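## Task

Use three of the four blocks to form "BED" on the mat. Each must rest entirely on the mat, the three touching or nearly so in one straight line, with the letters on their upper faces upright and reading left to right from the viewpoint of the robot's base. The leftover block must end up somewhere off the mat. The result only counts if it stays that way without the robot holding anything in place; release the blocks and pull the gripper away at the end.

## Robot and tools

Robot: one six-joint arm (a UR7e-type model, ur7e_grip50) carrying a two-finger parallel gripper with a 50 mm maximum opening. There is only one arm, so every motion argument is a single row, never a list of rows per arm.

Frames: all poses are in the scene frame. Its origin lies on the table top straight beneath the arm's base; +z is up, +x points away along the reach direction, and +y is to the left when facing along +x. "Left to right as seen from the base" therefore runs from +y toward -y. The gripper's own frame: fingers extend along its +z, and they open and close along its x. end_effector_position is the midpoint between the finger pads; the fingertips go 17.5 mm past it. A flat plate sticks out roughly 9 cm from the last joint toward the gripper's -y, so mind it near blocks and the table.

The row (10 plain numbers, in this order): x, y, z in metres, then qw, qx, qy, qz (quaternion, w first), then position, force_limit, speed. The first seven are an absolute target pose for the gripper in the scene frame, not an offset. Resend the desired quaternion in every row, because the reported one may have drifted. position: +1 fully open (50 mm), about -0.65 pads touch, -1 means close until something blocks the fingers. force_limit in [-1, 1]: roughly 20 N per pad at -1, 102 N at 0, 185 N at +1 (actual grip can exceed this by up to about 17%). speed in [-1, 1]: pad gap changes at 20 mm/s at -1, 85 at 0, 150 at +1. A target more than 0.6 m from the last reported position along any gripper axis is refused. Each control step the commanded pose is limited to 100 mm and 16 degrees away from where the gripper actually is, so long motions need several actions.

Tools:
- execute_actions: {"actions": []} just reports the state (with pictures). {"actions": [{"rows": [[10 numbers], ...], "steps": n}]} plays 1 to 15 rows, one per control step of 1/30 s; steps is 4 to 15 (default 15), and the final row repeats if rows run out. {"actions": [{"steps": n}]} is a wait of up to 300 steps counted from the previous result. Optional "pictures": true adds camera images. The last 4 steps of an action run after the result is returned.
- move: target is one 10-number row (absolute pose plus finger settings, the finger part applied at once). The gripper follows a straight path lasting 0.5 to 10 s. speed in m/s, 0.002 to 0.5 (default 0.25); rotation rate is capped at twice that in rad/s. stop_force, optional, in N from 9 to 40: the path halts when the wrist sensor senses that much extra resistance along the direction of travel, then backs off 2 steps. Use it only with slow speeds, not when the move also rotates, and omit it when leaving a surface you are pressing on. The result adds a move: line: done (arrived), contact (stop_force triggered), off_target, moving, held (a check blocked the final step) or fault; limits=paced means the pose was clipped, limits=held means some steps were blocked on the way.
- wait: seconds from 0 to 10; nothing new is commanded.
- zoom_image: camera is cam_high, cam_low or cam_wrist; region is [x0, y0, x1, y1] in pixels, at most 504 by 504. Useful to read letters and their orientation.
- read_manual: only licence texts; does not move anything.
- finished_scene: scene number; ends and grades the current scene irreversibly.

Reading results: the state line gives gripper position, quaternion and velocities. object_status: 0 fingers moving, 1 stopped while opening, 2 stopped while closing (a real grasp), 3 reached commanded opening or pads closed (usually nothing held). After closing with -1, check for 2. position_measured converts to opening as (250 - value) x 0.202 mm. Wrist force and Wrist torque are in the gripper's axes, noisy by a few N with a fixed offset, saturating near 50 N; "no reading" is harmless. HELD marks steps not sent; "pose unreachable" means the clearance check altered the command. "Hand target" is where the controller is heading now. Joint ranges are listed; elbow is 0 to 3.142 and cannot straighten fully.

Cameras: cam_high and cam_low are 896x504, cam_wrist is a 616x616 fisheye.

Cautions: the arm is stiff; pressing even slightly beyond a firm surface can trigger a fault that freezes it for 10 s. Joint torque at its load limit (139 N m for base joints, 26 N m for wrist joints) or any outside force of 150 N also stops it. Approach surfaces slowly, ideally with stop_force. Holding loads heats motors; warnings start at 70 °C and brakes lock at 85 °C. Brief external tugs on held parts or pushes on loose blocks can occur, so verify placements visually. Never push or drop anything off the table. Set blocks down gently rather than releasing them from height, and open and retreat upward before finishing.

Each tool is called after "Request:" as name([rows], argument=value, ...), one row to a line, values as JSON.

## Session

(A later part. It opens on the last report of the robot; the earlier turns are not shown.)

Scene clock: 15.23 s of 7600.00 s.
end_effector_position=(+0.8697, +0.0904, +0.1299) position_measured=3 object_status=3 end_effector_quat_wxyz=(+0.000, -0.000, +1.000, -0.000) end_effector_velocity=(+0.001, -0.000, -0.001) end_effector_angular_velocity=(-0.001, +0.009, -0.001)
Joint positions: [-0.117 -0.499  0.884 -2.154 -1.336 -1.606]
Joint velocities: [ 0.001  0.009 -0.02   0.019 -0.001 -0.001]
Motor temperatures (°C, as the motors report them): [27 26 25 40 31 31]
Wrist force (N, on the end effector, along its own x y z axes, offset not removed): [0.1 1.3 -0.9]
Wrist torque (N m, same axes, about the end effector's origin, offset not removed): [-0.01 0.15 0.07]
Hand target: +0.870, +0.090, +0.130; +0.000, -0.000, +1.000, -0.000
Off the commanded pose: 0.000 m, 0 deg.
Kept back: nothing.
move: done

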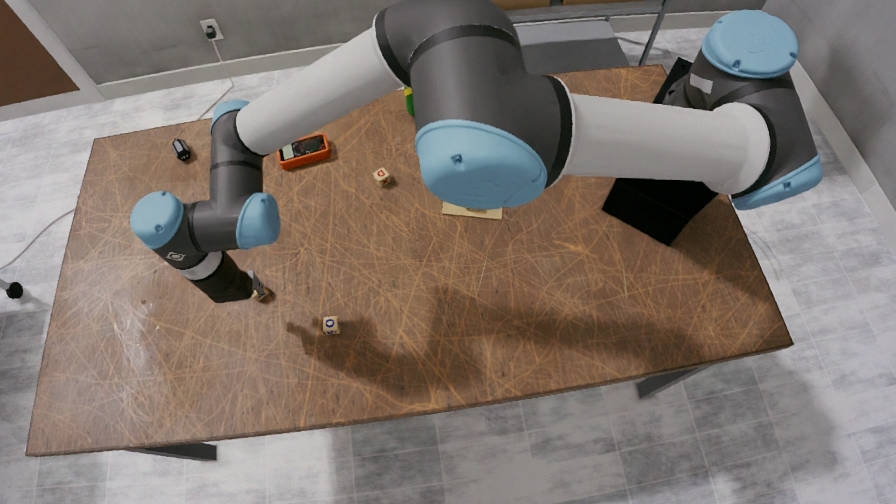

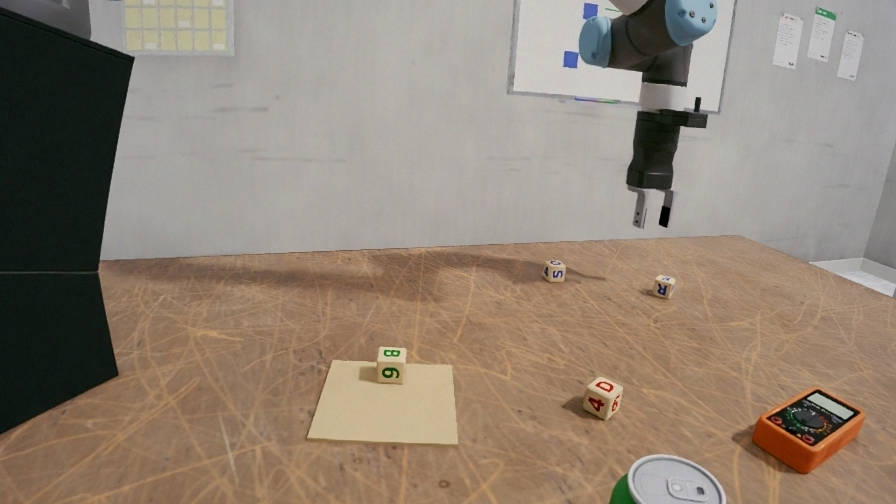

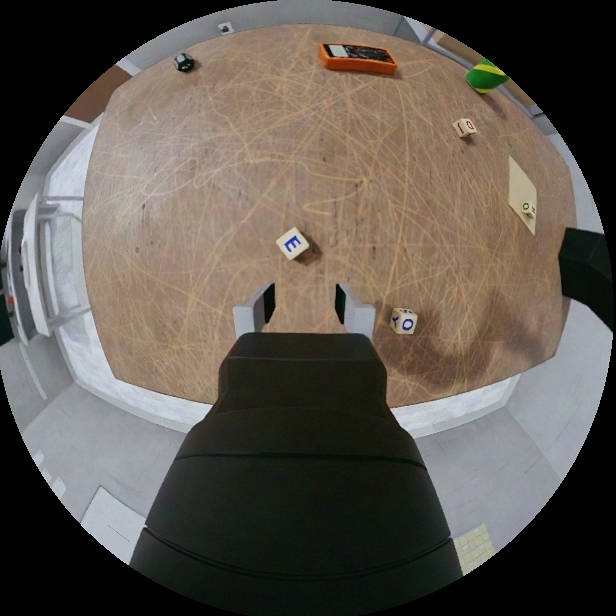

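Request:
move(target=[0.885,0.045,0.065,0,0.4384,0.8988,0,1,-0.5,0], speed=0.3)

Request:
zoom_image(camera="cam_wrist", region=[200,150,400,350])

Scene clock: 17.47 s of 7600.00 s.
end_effector_position=(+0.8851, +0.0451, +0.0650) position_measured=3 object_status=3 end_effector_quat_wxyz=(+0.000, +0.438, +0.899, +0.000) end_effector_velocity=(+0.000, -0.000, -0.000) end_effector_angular_velocity=(-0.000, +0.002, -0.006)
Joint positions: [-0.16  -0.267  0.582 -2.073 -1.328 -0.741]
Joint velocities: [-0.     0.004 -0.008  0.006 -0.     0.005]
Motor temperatures (°C, as the motors report them): [27 26 25 40 31 31]
Wrist force (N, on the end effector, along its own x y z axes, offset not removed): [-0.4 2.6 0.3]
Wrist torque (N m, same axes, about the end effector's origin, offset not removed): [0.34 0.05 0.04]
Hand target: +0.885, +0.045, +0.065; -0.000, +0.438, +0.899, +0.000
Off the commanded pose: 0.000 m, 0 deg.
Kept back: nothing.
move: done

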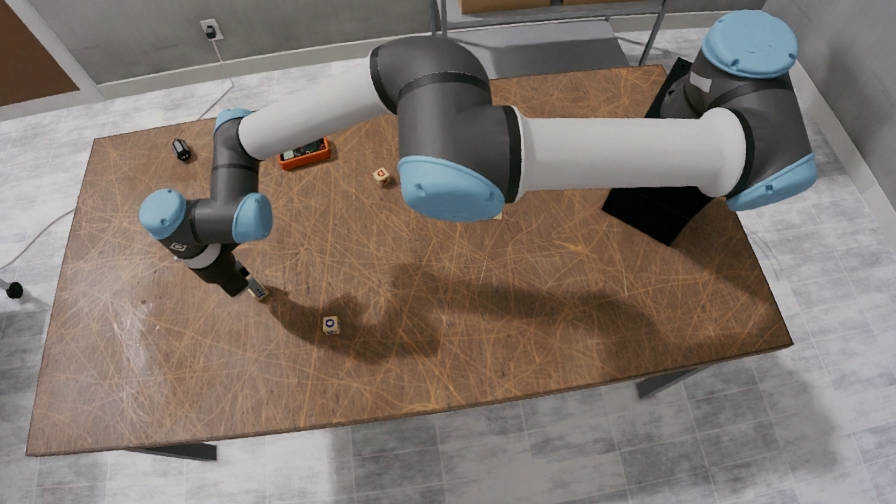

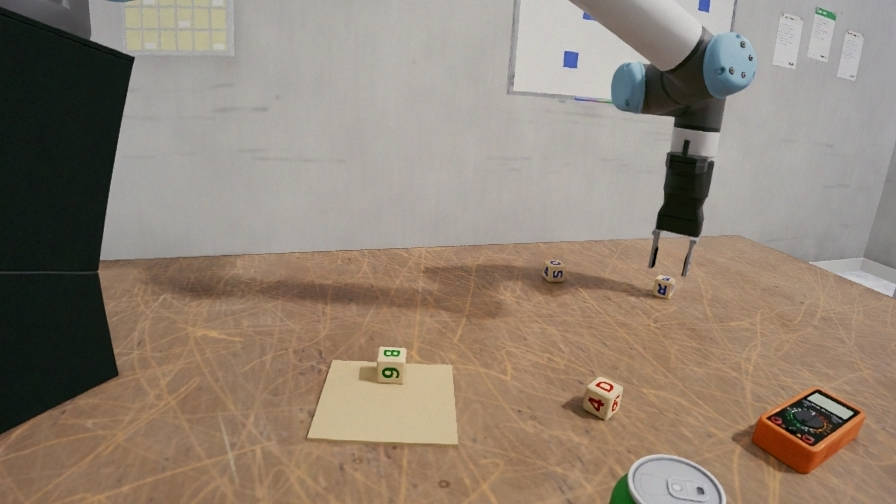

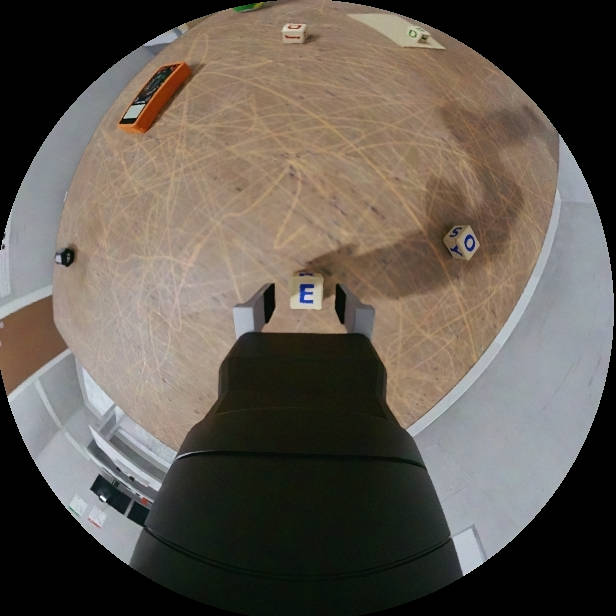

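Region (200, 150, 400, 350) of cam_wrist's 616x616 image, scaled by 2.520, with more detail than that image has.

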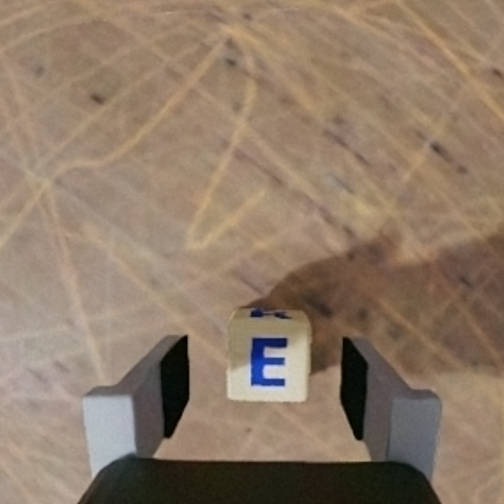

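Request:
move(target=[0.884,0.046,0.06,0,0.9483,0.3173,0,1,-0.5,0], speed=0.5)

Request:
move(target=[0.884,0.046,0.024,0,0.9483,0.3173,0,1,-0.5,0], speed=0.08)

Scene clock: 19.87 s of 7600.00 s.
end_effector_position=(+0.8840, +0.0459, +0.0600) position_measured=3 object_status=3 end_effector_quat_wxyz=(-0.000, +0.948, +0.318, -0.000) end_effector_velocity=(-0.001, -0.000, -0.000) end_effector_angular_velocity=(-0.001, -0.000, -0.009)
Joint positions: [-0.197 -0.269  0.621 -2.1   -1.321  0.809]
Joint velocities: [ 0.    -0.002  0.007 -0.005 -0.001  0.009]
Motor temperatures (°C, as the motors report them): [27 26 25 40 31 31]
Wrist force (N, on the end effector, along its own x y z axes, offset not removed): [-2.1 3.0 -2.4]
Wrist torque (N m, same axes, about the end effector's origin, offset not removed): [0.33 0.48 0.08]
Hand target: +0.884, +0.046, +0.060; -0.000, +0.948, +0.317, -0.000
Off the commanded pose: 0.000 m, 0 deg.
Kept back: nothing.
move: done

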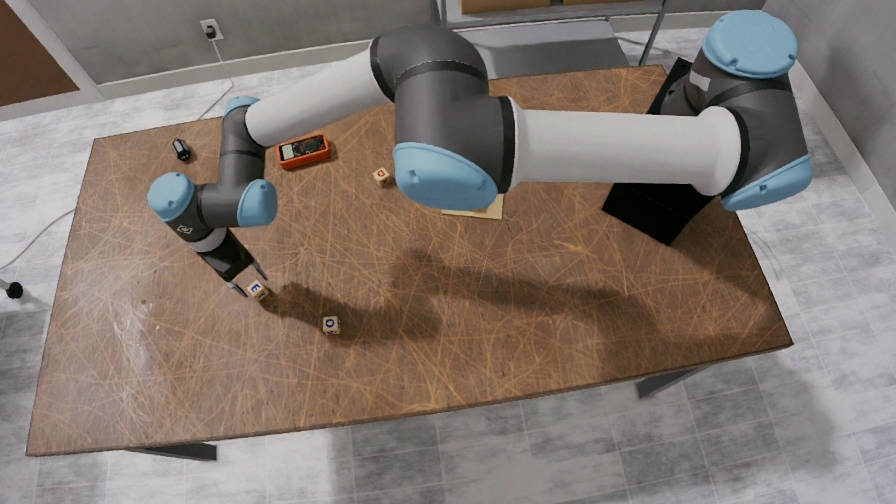

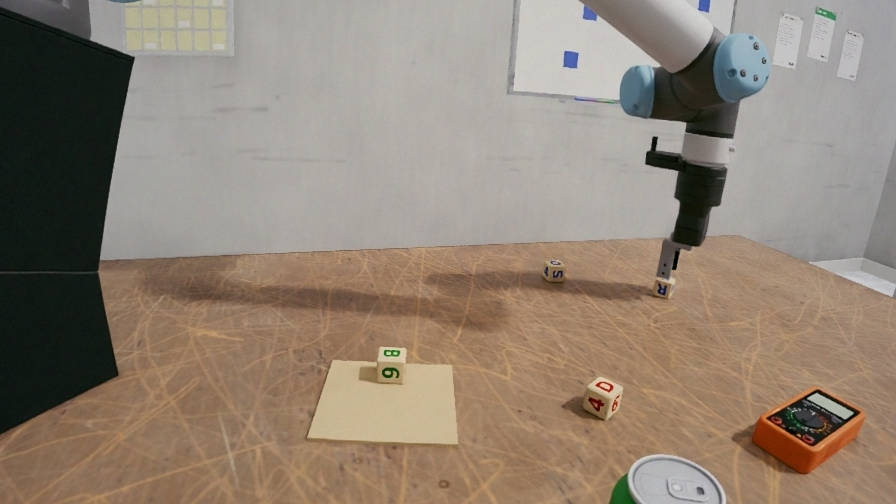

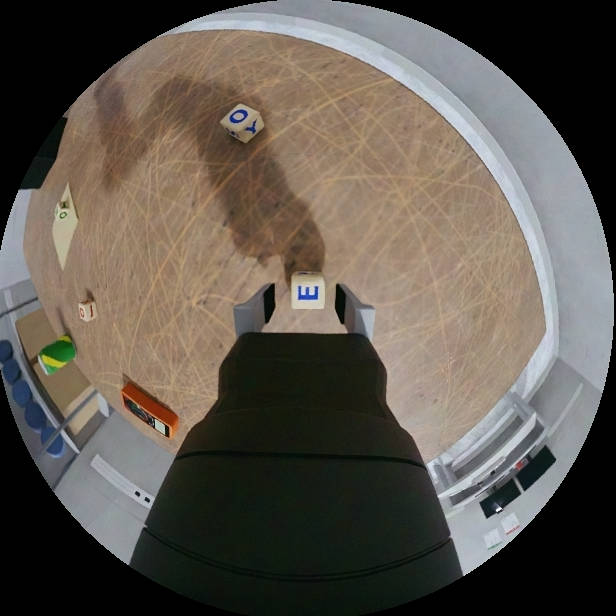

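Scene clock: 20.73 s of 7600.00 s.
end_effector_position=(+0.8840, +0.0460, +0.0241) position_measured=3 object_status=3 end_effector_quat_wxyz=(+0.000, +0.948, +0.317, +0.000) end_effector_velocity=(+0.000, +0.001, -0.001) end_effector_angular_velocity=(+0.002, +0.001, -0.001)
Joint positions: [-0.187 -0.188  0.542 -2.106 -1.323  0.82 ]
Joint velocities: [ 0.     0.004 -0.007  0.005  0.002  0.001]
Motor temperatures (°C, as the motors report them): [27 26 25 40 31 31]
Wrist force (N, on the end effector, along its own x y z axes, offset not removed): [-1.2 2.0 -2.0]
Wrist torque (N m, same axes, about the end effector's origin, offset not removed): [0.13 0.30 0.09]
Hand target: +0.884, +0.046, +0.024; +0.000, +0.948, +0.317, +0.000
Off the commanded pose: 0.000 m, 0 deg.
Kept back: nothing.
move: done

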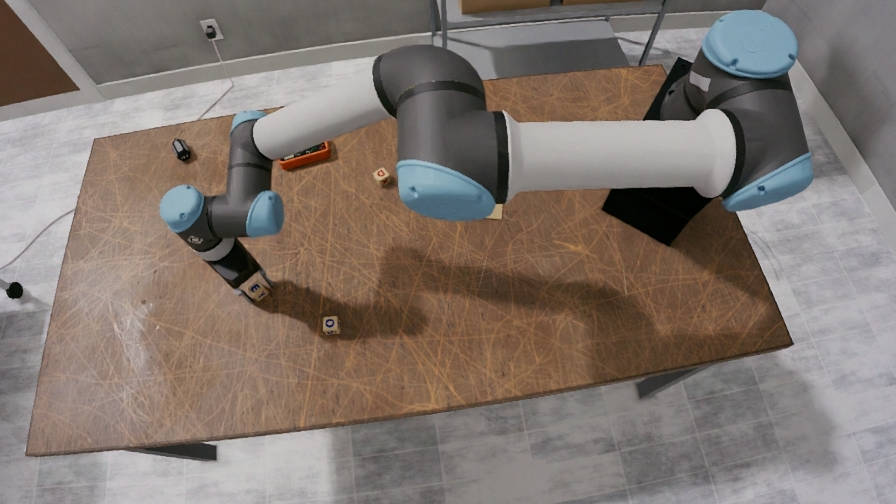

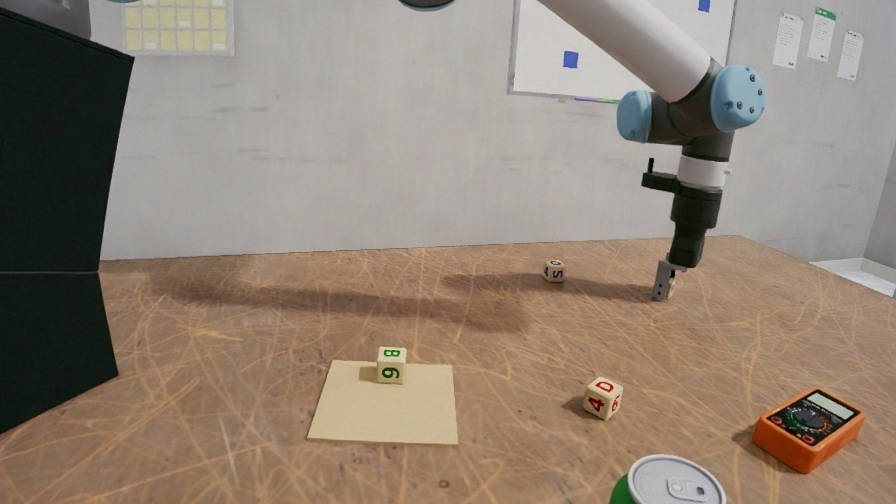

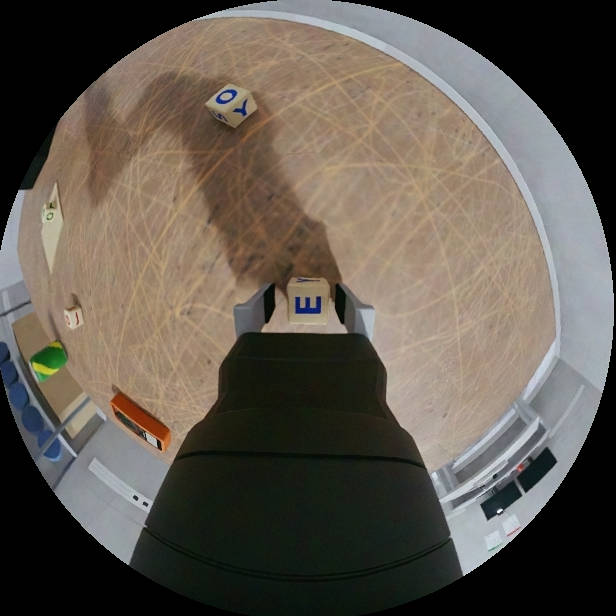

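Request:
move(target=[0.8856,0.0472,0.024,0,0.9483,0.3173,0,-1,-0.5,-0.5])

Request:
move(target=[0.87,0.04,0.075,0,0.9483,0.3173,0,-1,-0.5,-0.5], speed=0.2)

Request:
move(target=[0.3737,-0.1339,0.07,0,0.1305,0.9914,0,-1,-0.5,-0.5], speed=0.45)

Request:
move(target=[0.3737,-0.1339,0.032,0,0.1305,0.9914,0,-1,-0.5,-0.5], speed=0.08)

Request:
move(target=[0.3737,-0.1339,0.014,0,0.1305,0.9914,0,-1,-0.5,-0.5], speed=0.006, stop_force=9)

Scene clock: 21.70 s of 7600.00 s.
end_effector_position=(+0.8856, +0.0472, +0.0240) position_measured=105 object_status=2 end_effector_quat_wxyz=(+0.000, +0.948, +0.317, +0.000) end_effector_velocity=(+0.001, +0.000, +0.001) end_effector_angular_velocity=(-0.000, -0.002, +0.001)
Joint positions: [-0.185 -0.182  0.527 -2.098 -1.323  0.821]
Joint velocities: [ 0.     0.    -0.003  0.001  0.     0.   ]
Motor temperatures (°C, as the motors report them): [27 26 25 40 31 31]
Wrist force (N, on the end effector, along its own x y z axes, offset not removed): [-0.5 1.9 -3.5]
Wrist torque (N m, same axes, about the end effector's origin, offset not removed): [0.08 0.23 -0.07]
Hand target: +0.886, +0.047, +0.024; +0.000, +0.948, +0.317, +0.000
Off the commanded pose: 0.000 m, 0 deg.
Kept back: nothing.
move: done

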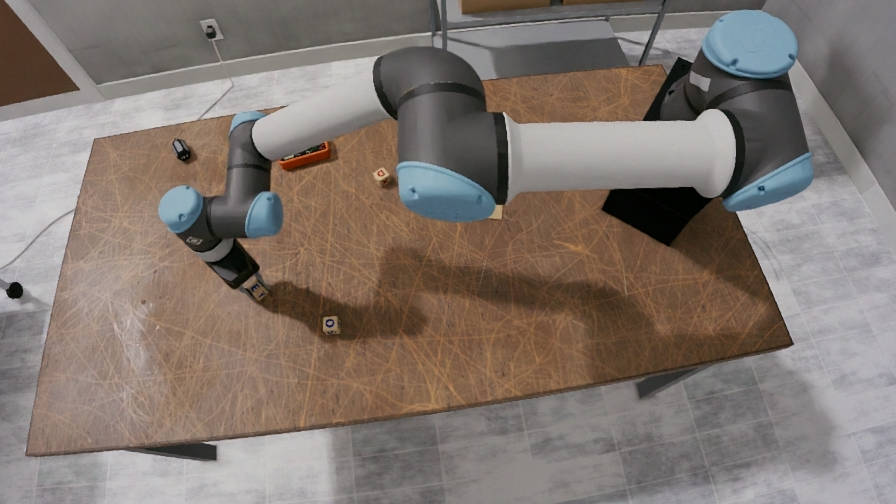

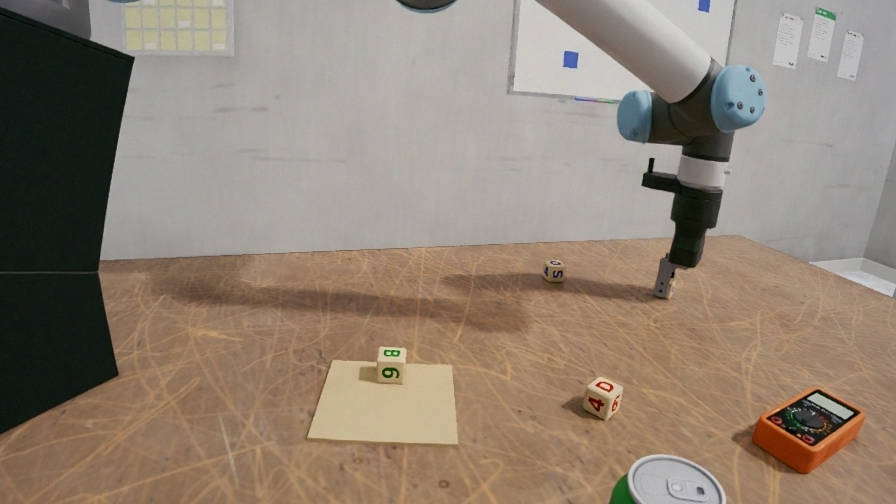

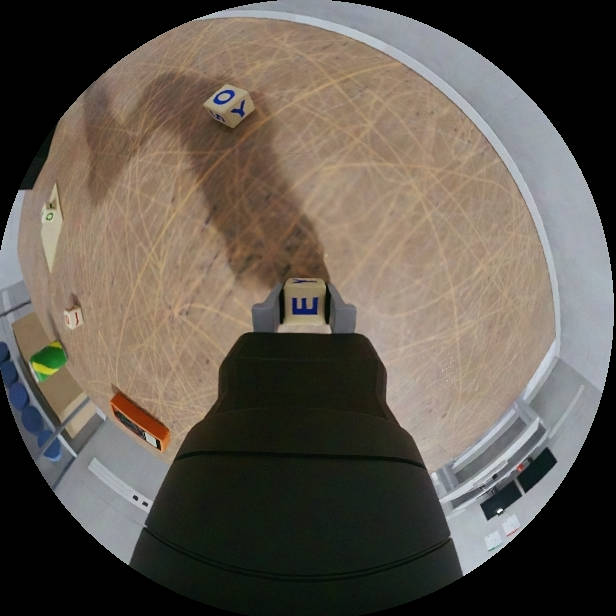

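Scene clock: 22.57 s of 7600.00 s.
end_effector_position=(+0.8700, +0.0400, +0.0749) position_measured=105 object_status=2 end_effector_quat_wxyz=(-0.000, +0.948, +0.317, -0.000) end_effector_velocity=(-0.001, -0.001, +0.002) end_effector_angular_velocity=(-0.002, -0.002, -0.001)
Joint positions: [-0.209 -0.342  0.746 -2.15  -1.319  0.797]
Joint velocities: [-0.001 -0.006  0.01  -0.006 -0.001  0.   ]
Motor temperatures (°C, as the motors report them): [27 26 25 40 31 31]
Wrist force (N, on the end effector, along its own x y z axes, offset not removed): [-0.8 0.0 -2.1]
Wrist torque (N m, same axes, about the end effector's origin, offset not removed): [-0.22 0.27 0.21]
Hand target: +0.870, +0.040, +0.075; -0.000, +0.948, +0.317, -0.000
Off the commanded pose: 0.000 m, 0 deg.
Kept back: nothing.
move: done

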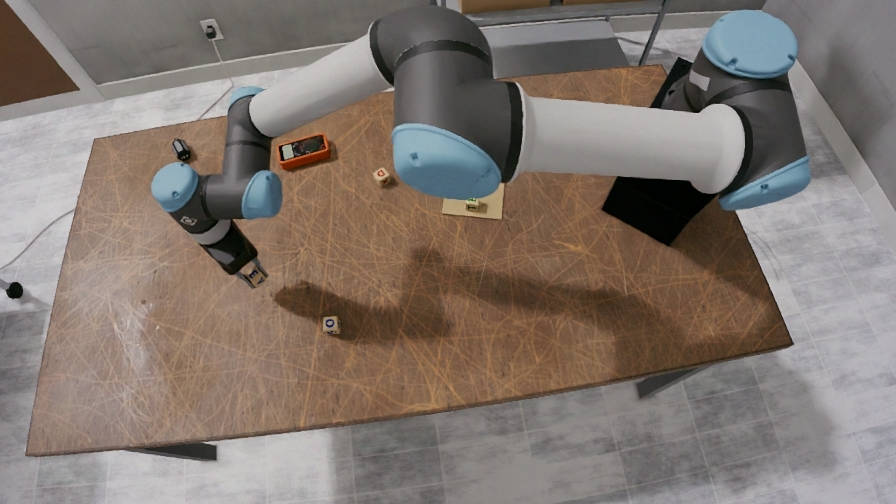

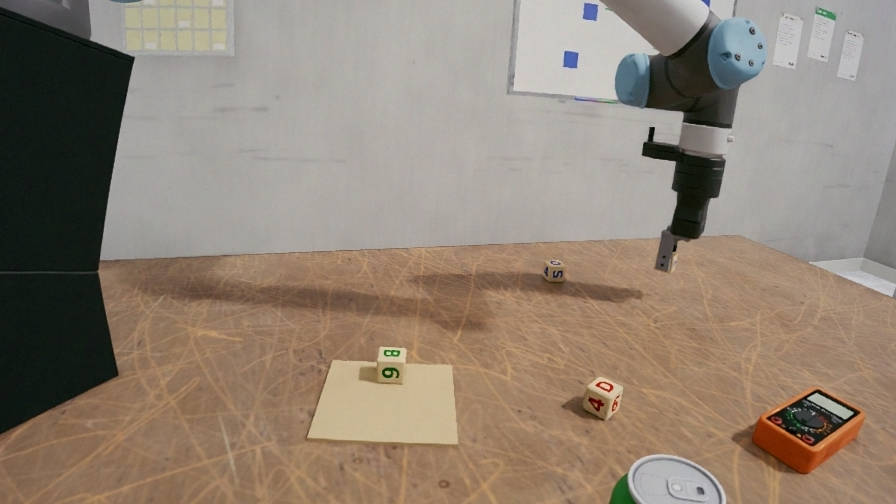

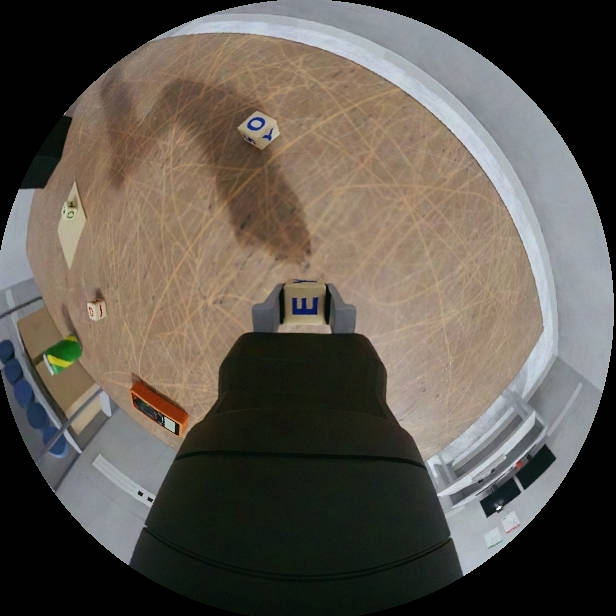

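Scene clock: 25.67 s of 7600.00 s.
end_effector_position=(+0.3739, -0.1343, +0.0702) position_measured=105 object_status=2 end_effector_quat_wxyz=(-0.000, +0.131, +0.991, +0.000) end_effector_velocity=(-0.001, -0.001, -0.000) end_effector_angular_velocity=(+0.001, -0.003, +0.004)
Joint positions: [-0.688 -0.634  2.384 -3.356 -1.267 -1.932]
Joint velocities: [-0.005  0.004  0.003 -0.007  0.003 -0.009]
Motor temperatures (°C, as the motors report them): [27 26 25 40 31 31]
Wrist force (N, on the end effector, along its own x y z axes, offset not removed): [-1.0 1.1 0.1]
Wrist torque (N m, same axes, about the end effector's origin, offset not removed): [0.09 0.35 0.14]
Hand target: +0.374, -0.134, +0.070; -0.000, +0.131, +0.991, +0.000
Off the commanded pose: 0.000 m, 0 deg.
Kept back: nothing.
move: done

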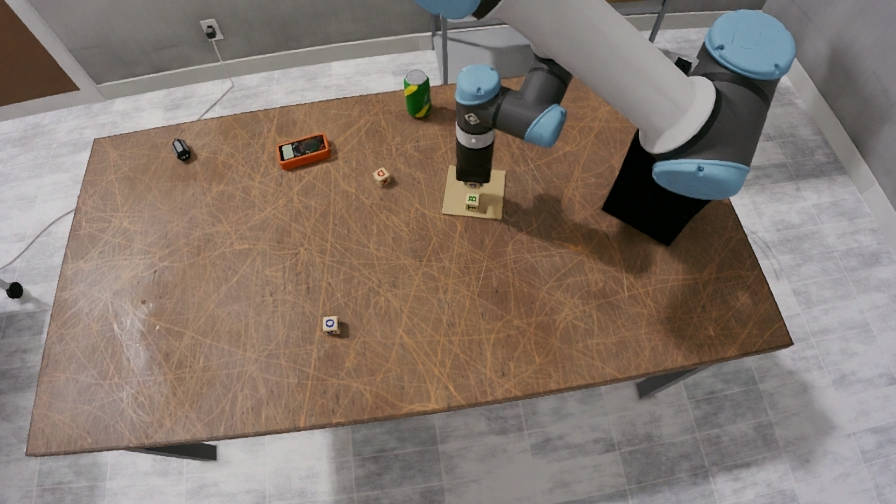

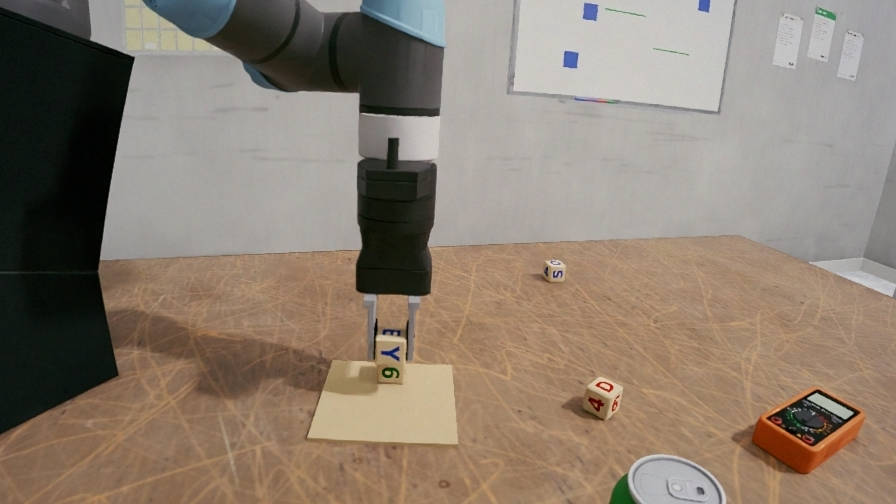

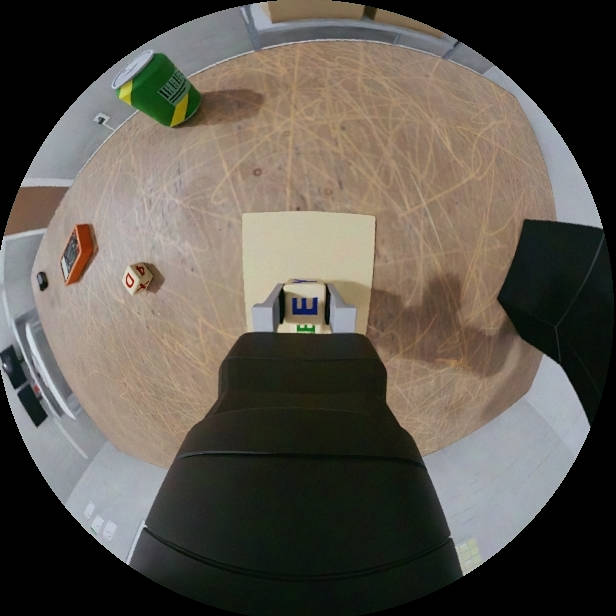

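Scene clock: 26.57 s of 7600.00 s.
end_effector_position=(+0.3737, -0.1339, +0.0321) position_measured=105 object_status=2 end_effector_quat_wxyz=(+0.000, +0.131, +0.991, -0.000) end_effector_velocity=(+0.001, +0.000, -0.001) end_effector_angular_velocity=(+0.001, -0.002, +0.000)
Joint positions: [-0.657 -0.516  2.323 -3.424 -1.269 -1.9  ]
Joint velocities: [ 0.001  0.003 -0.002 -0.002  0.001  0.001]
Motor temperatures (°C, as the motors report them): [27 26 25 40 31 31]
Wrist force (N, on the end effector, along its own x y z axes, offset not removed): [0.6 0.8 -1.1]
Wrist torque (N m, same axes, about the end effector's origin, offset not removed): [-0.05 -0.01 0.05]
Hand target: +0.374, -0.134, +0.032; +0.000, +0.131, +0.991, -0.000
Off the commanded pose: 0.000 m, 0 deg.
Kept back: nothing.
move: done

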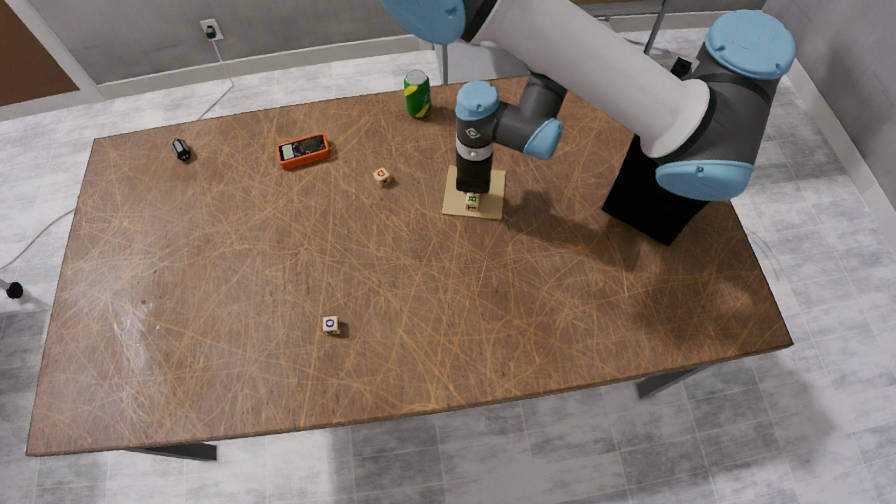

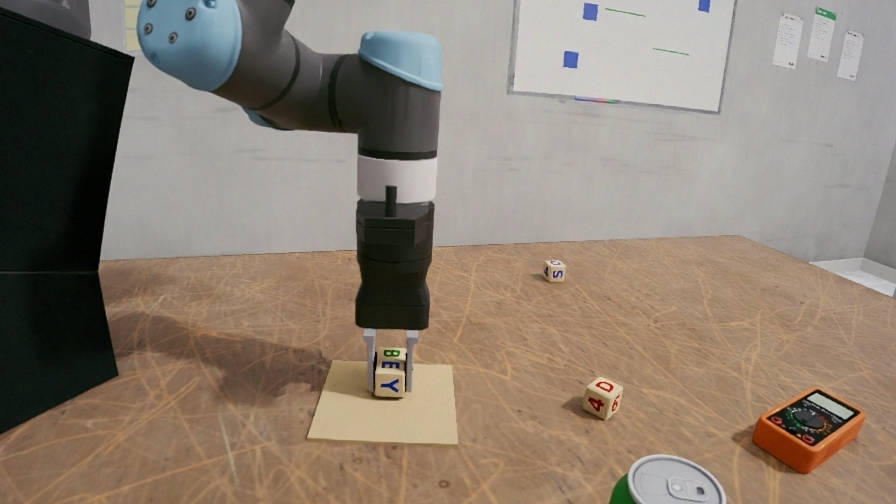

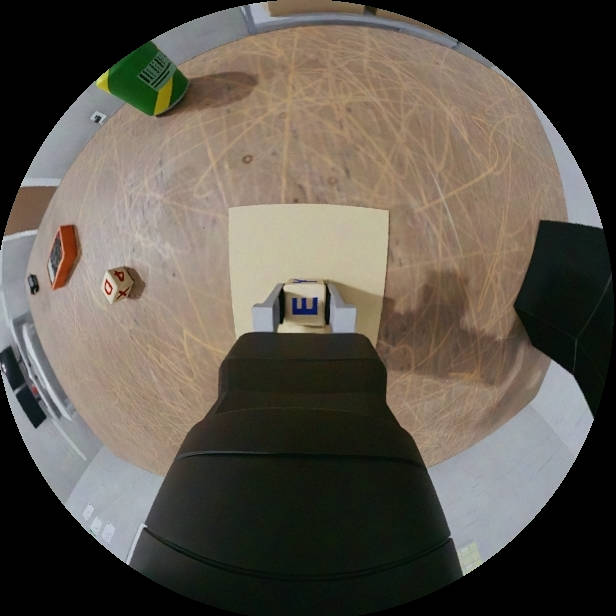

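Scene clock: 27.83 s of 7600.00 s.
end_effector_position=(+0.3738, -0.1339, +0.0267) position_measured=106 object_status=2 end_effector_quat_wxyz=(+0.000, +0.130, +0.991, -0.000) end_effector_velocity=(-0.001, +0.001, +0.001) end_effector_angular_velocity=(+0.002, +0.002, +0.002)
Joint positions: [-0.653 -0.5    2.314 -3.432 -1.269 -1.896]
Joint velocities: [-0.001 -0.005  0.003  0.006  0.001 -0.004]
Motor temperatures (°C, as the motors report them): [27 26 25 40 31 31]
Wrist force (N, on the end effector, along its own x y z axes, offset not removed): [14.6 5.7 -50.0]
Wrist torque (N m, same axes, about the end effector's origin, offset not removed): [-0.10 0.36 0.05]
Hand target: +0.374, -0.134, +0.027; +0.000, +0.131, +0.991, -0.000
Off the commanded pose: 0.013 m, 0 deg.
Kept back: nothing.
move: contact

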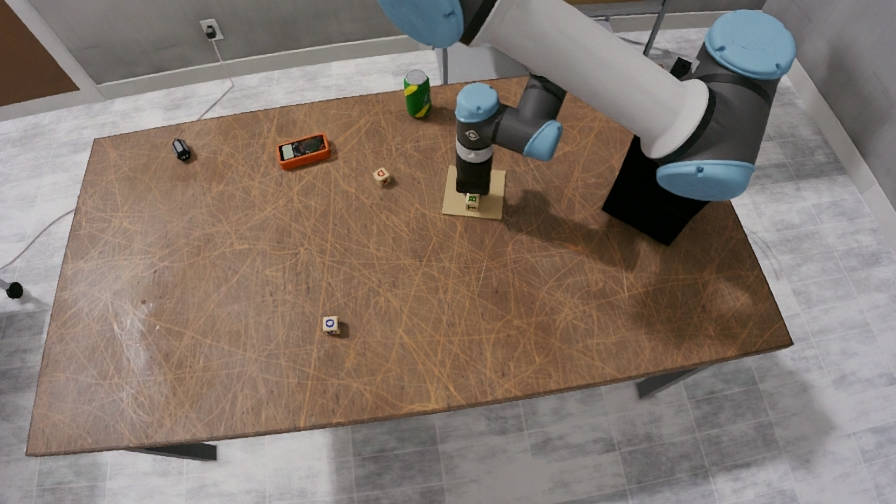

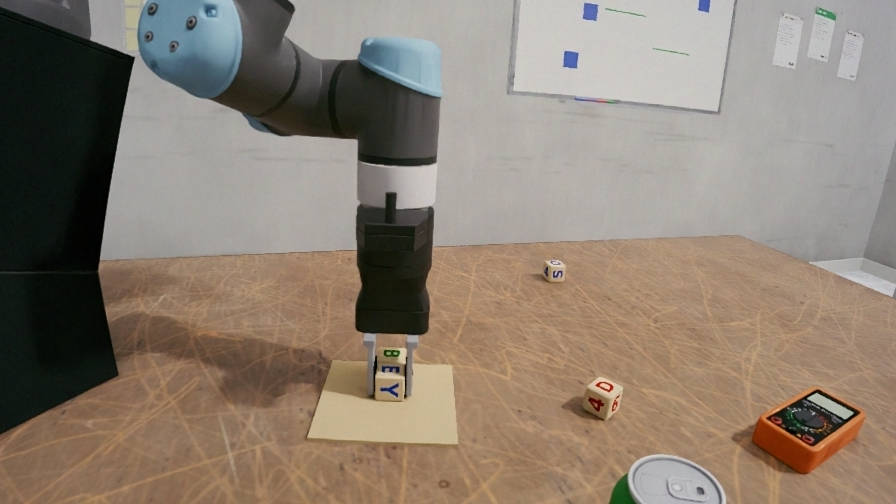

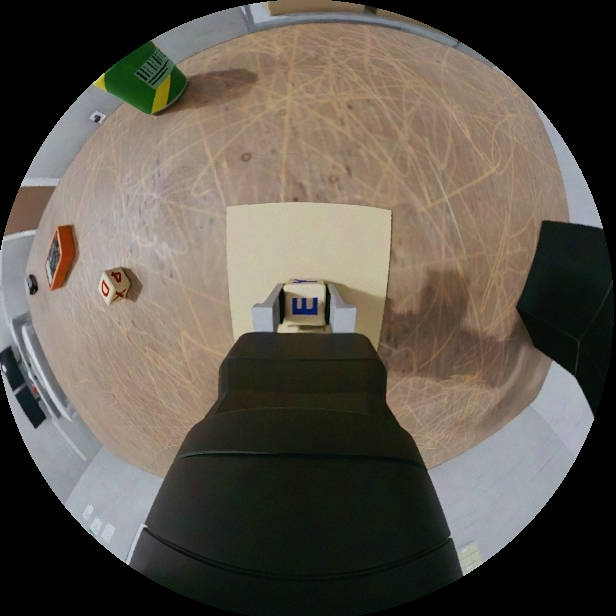

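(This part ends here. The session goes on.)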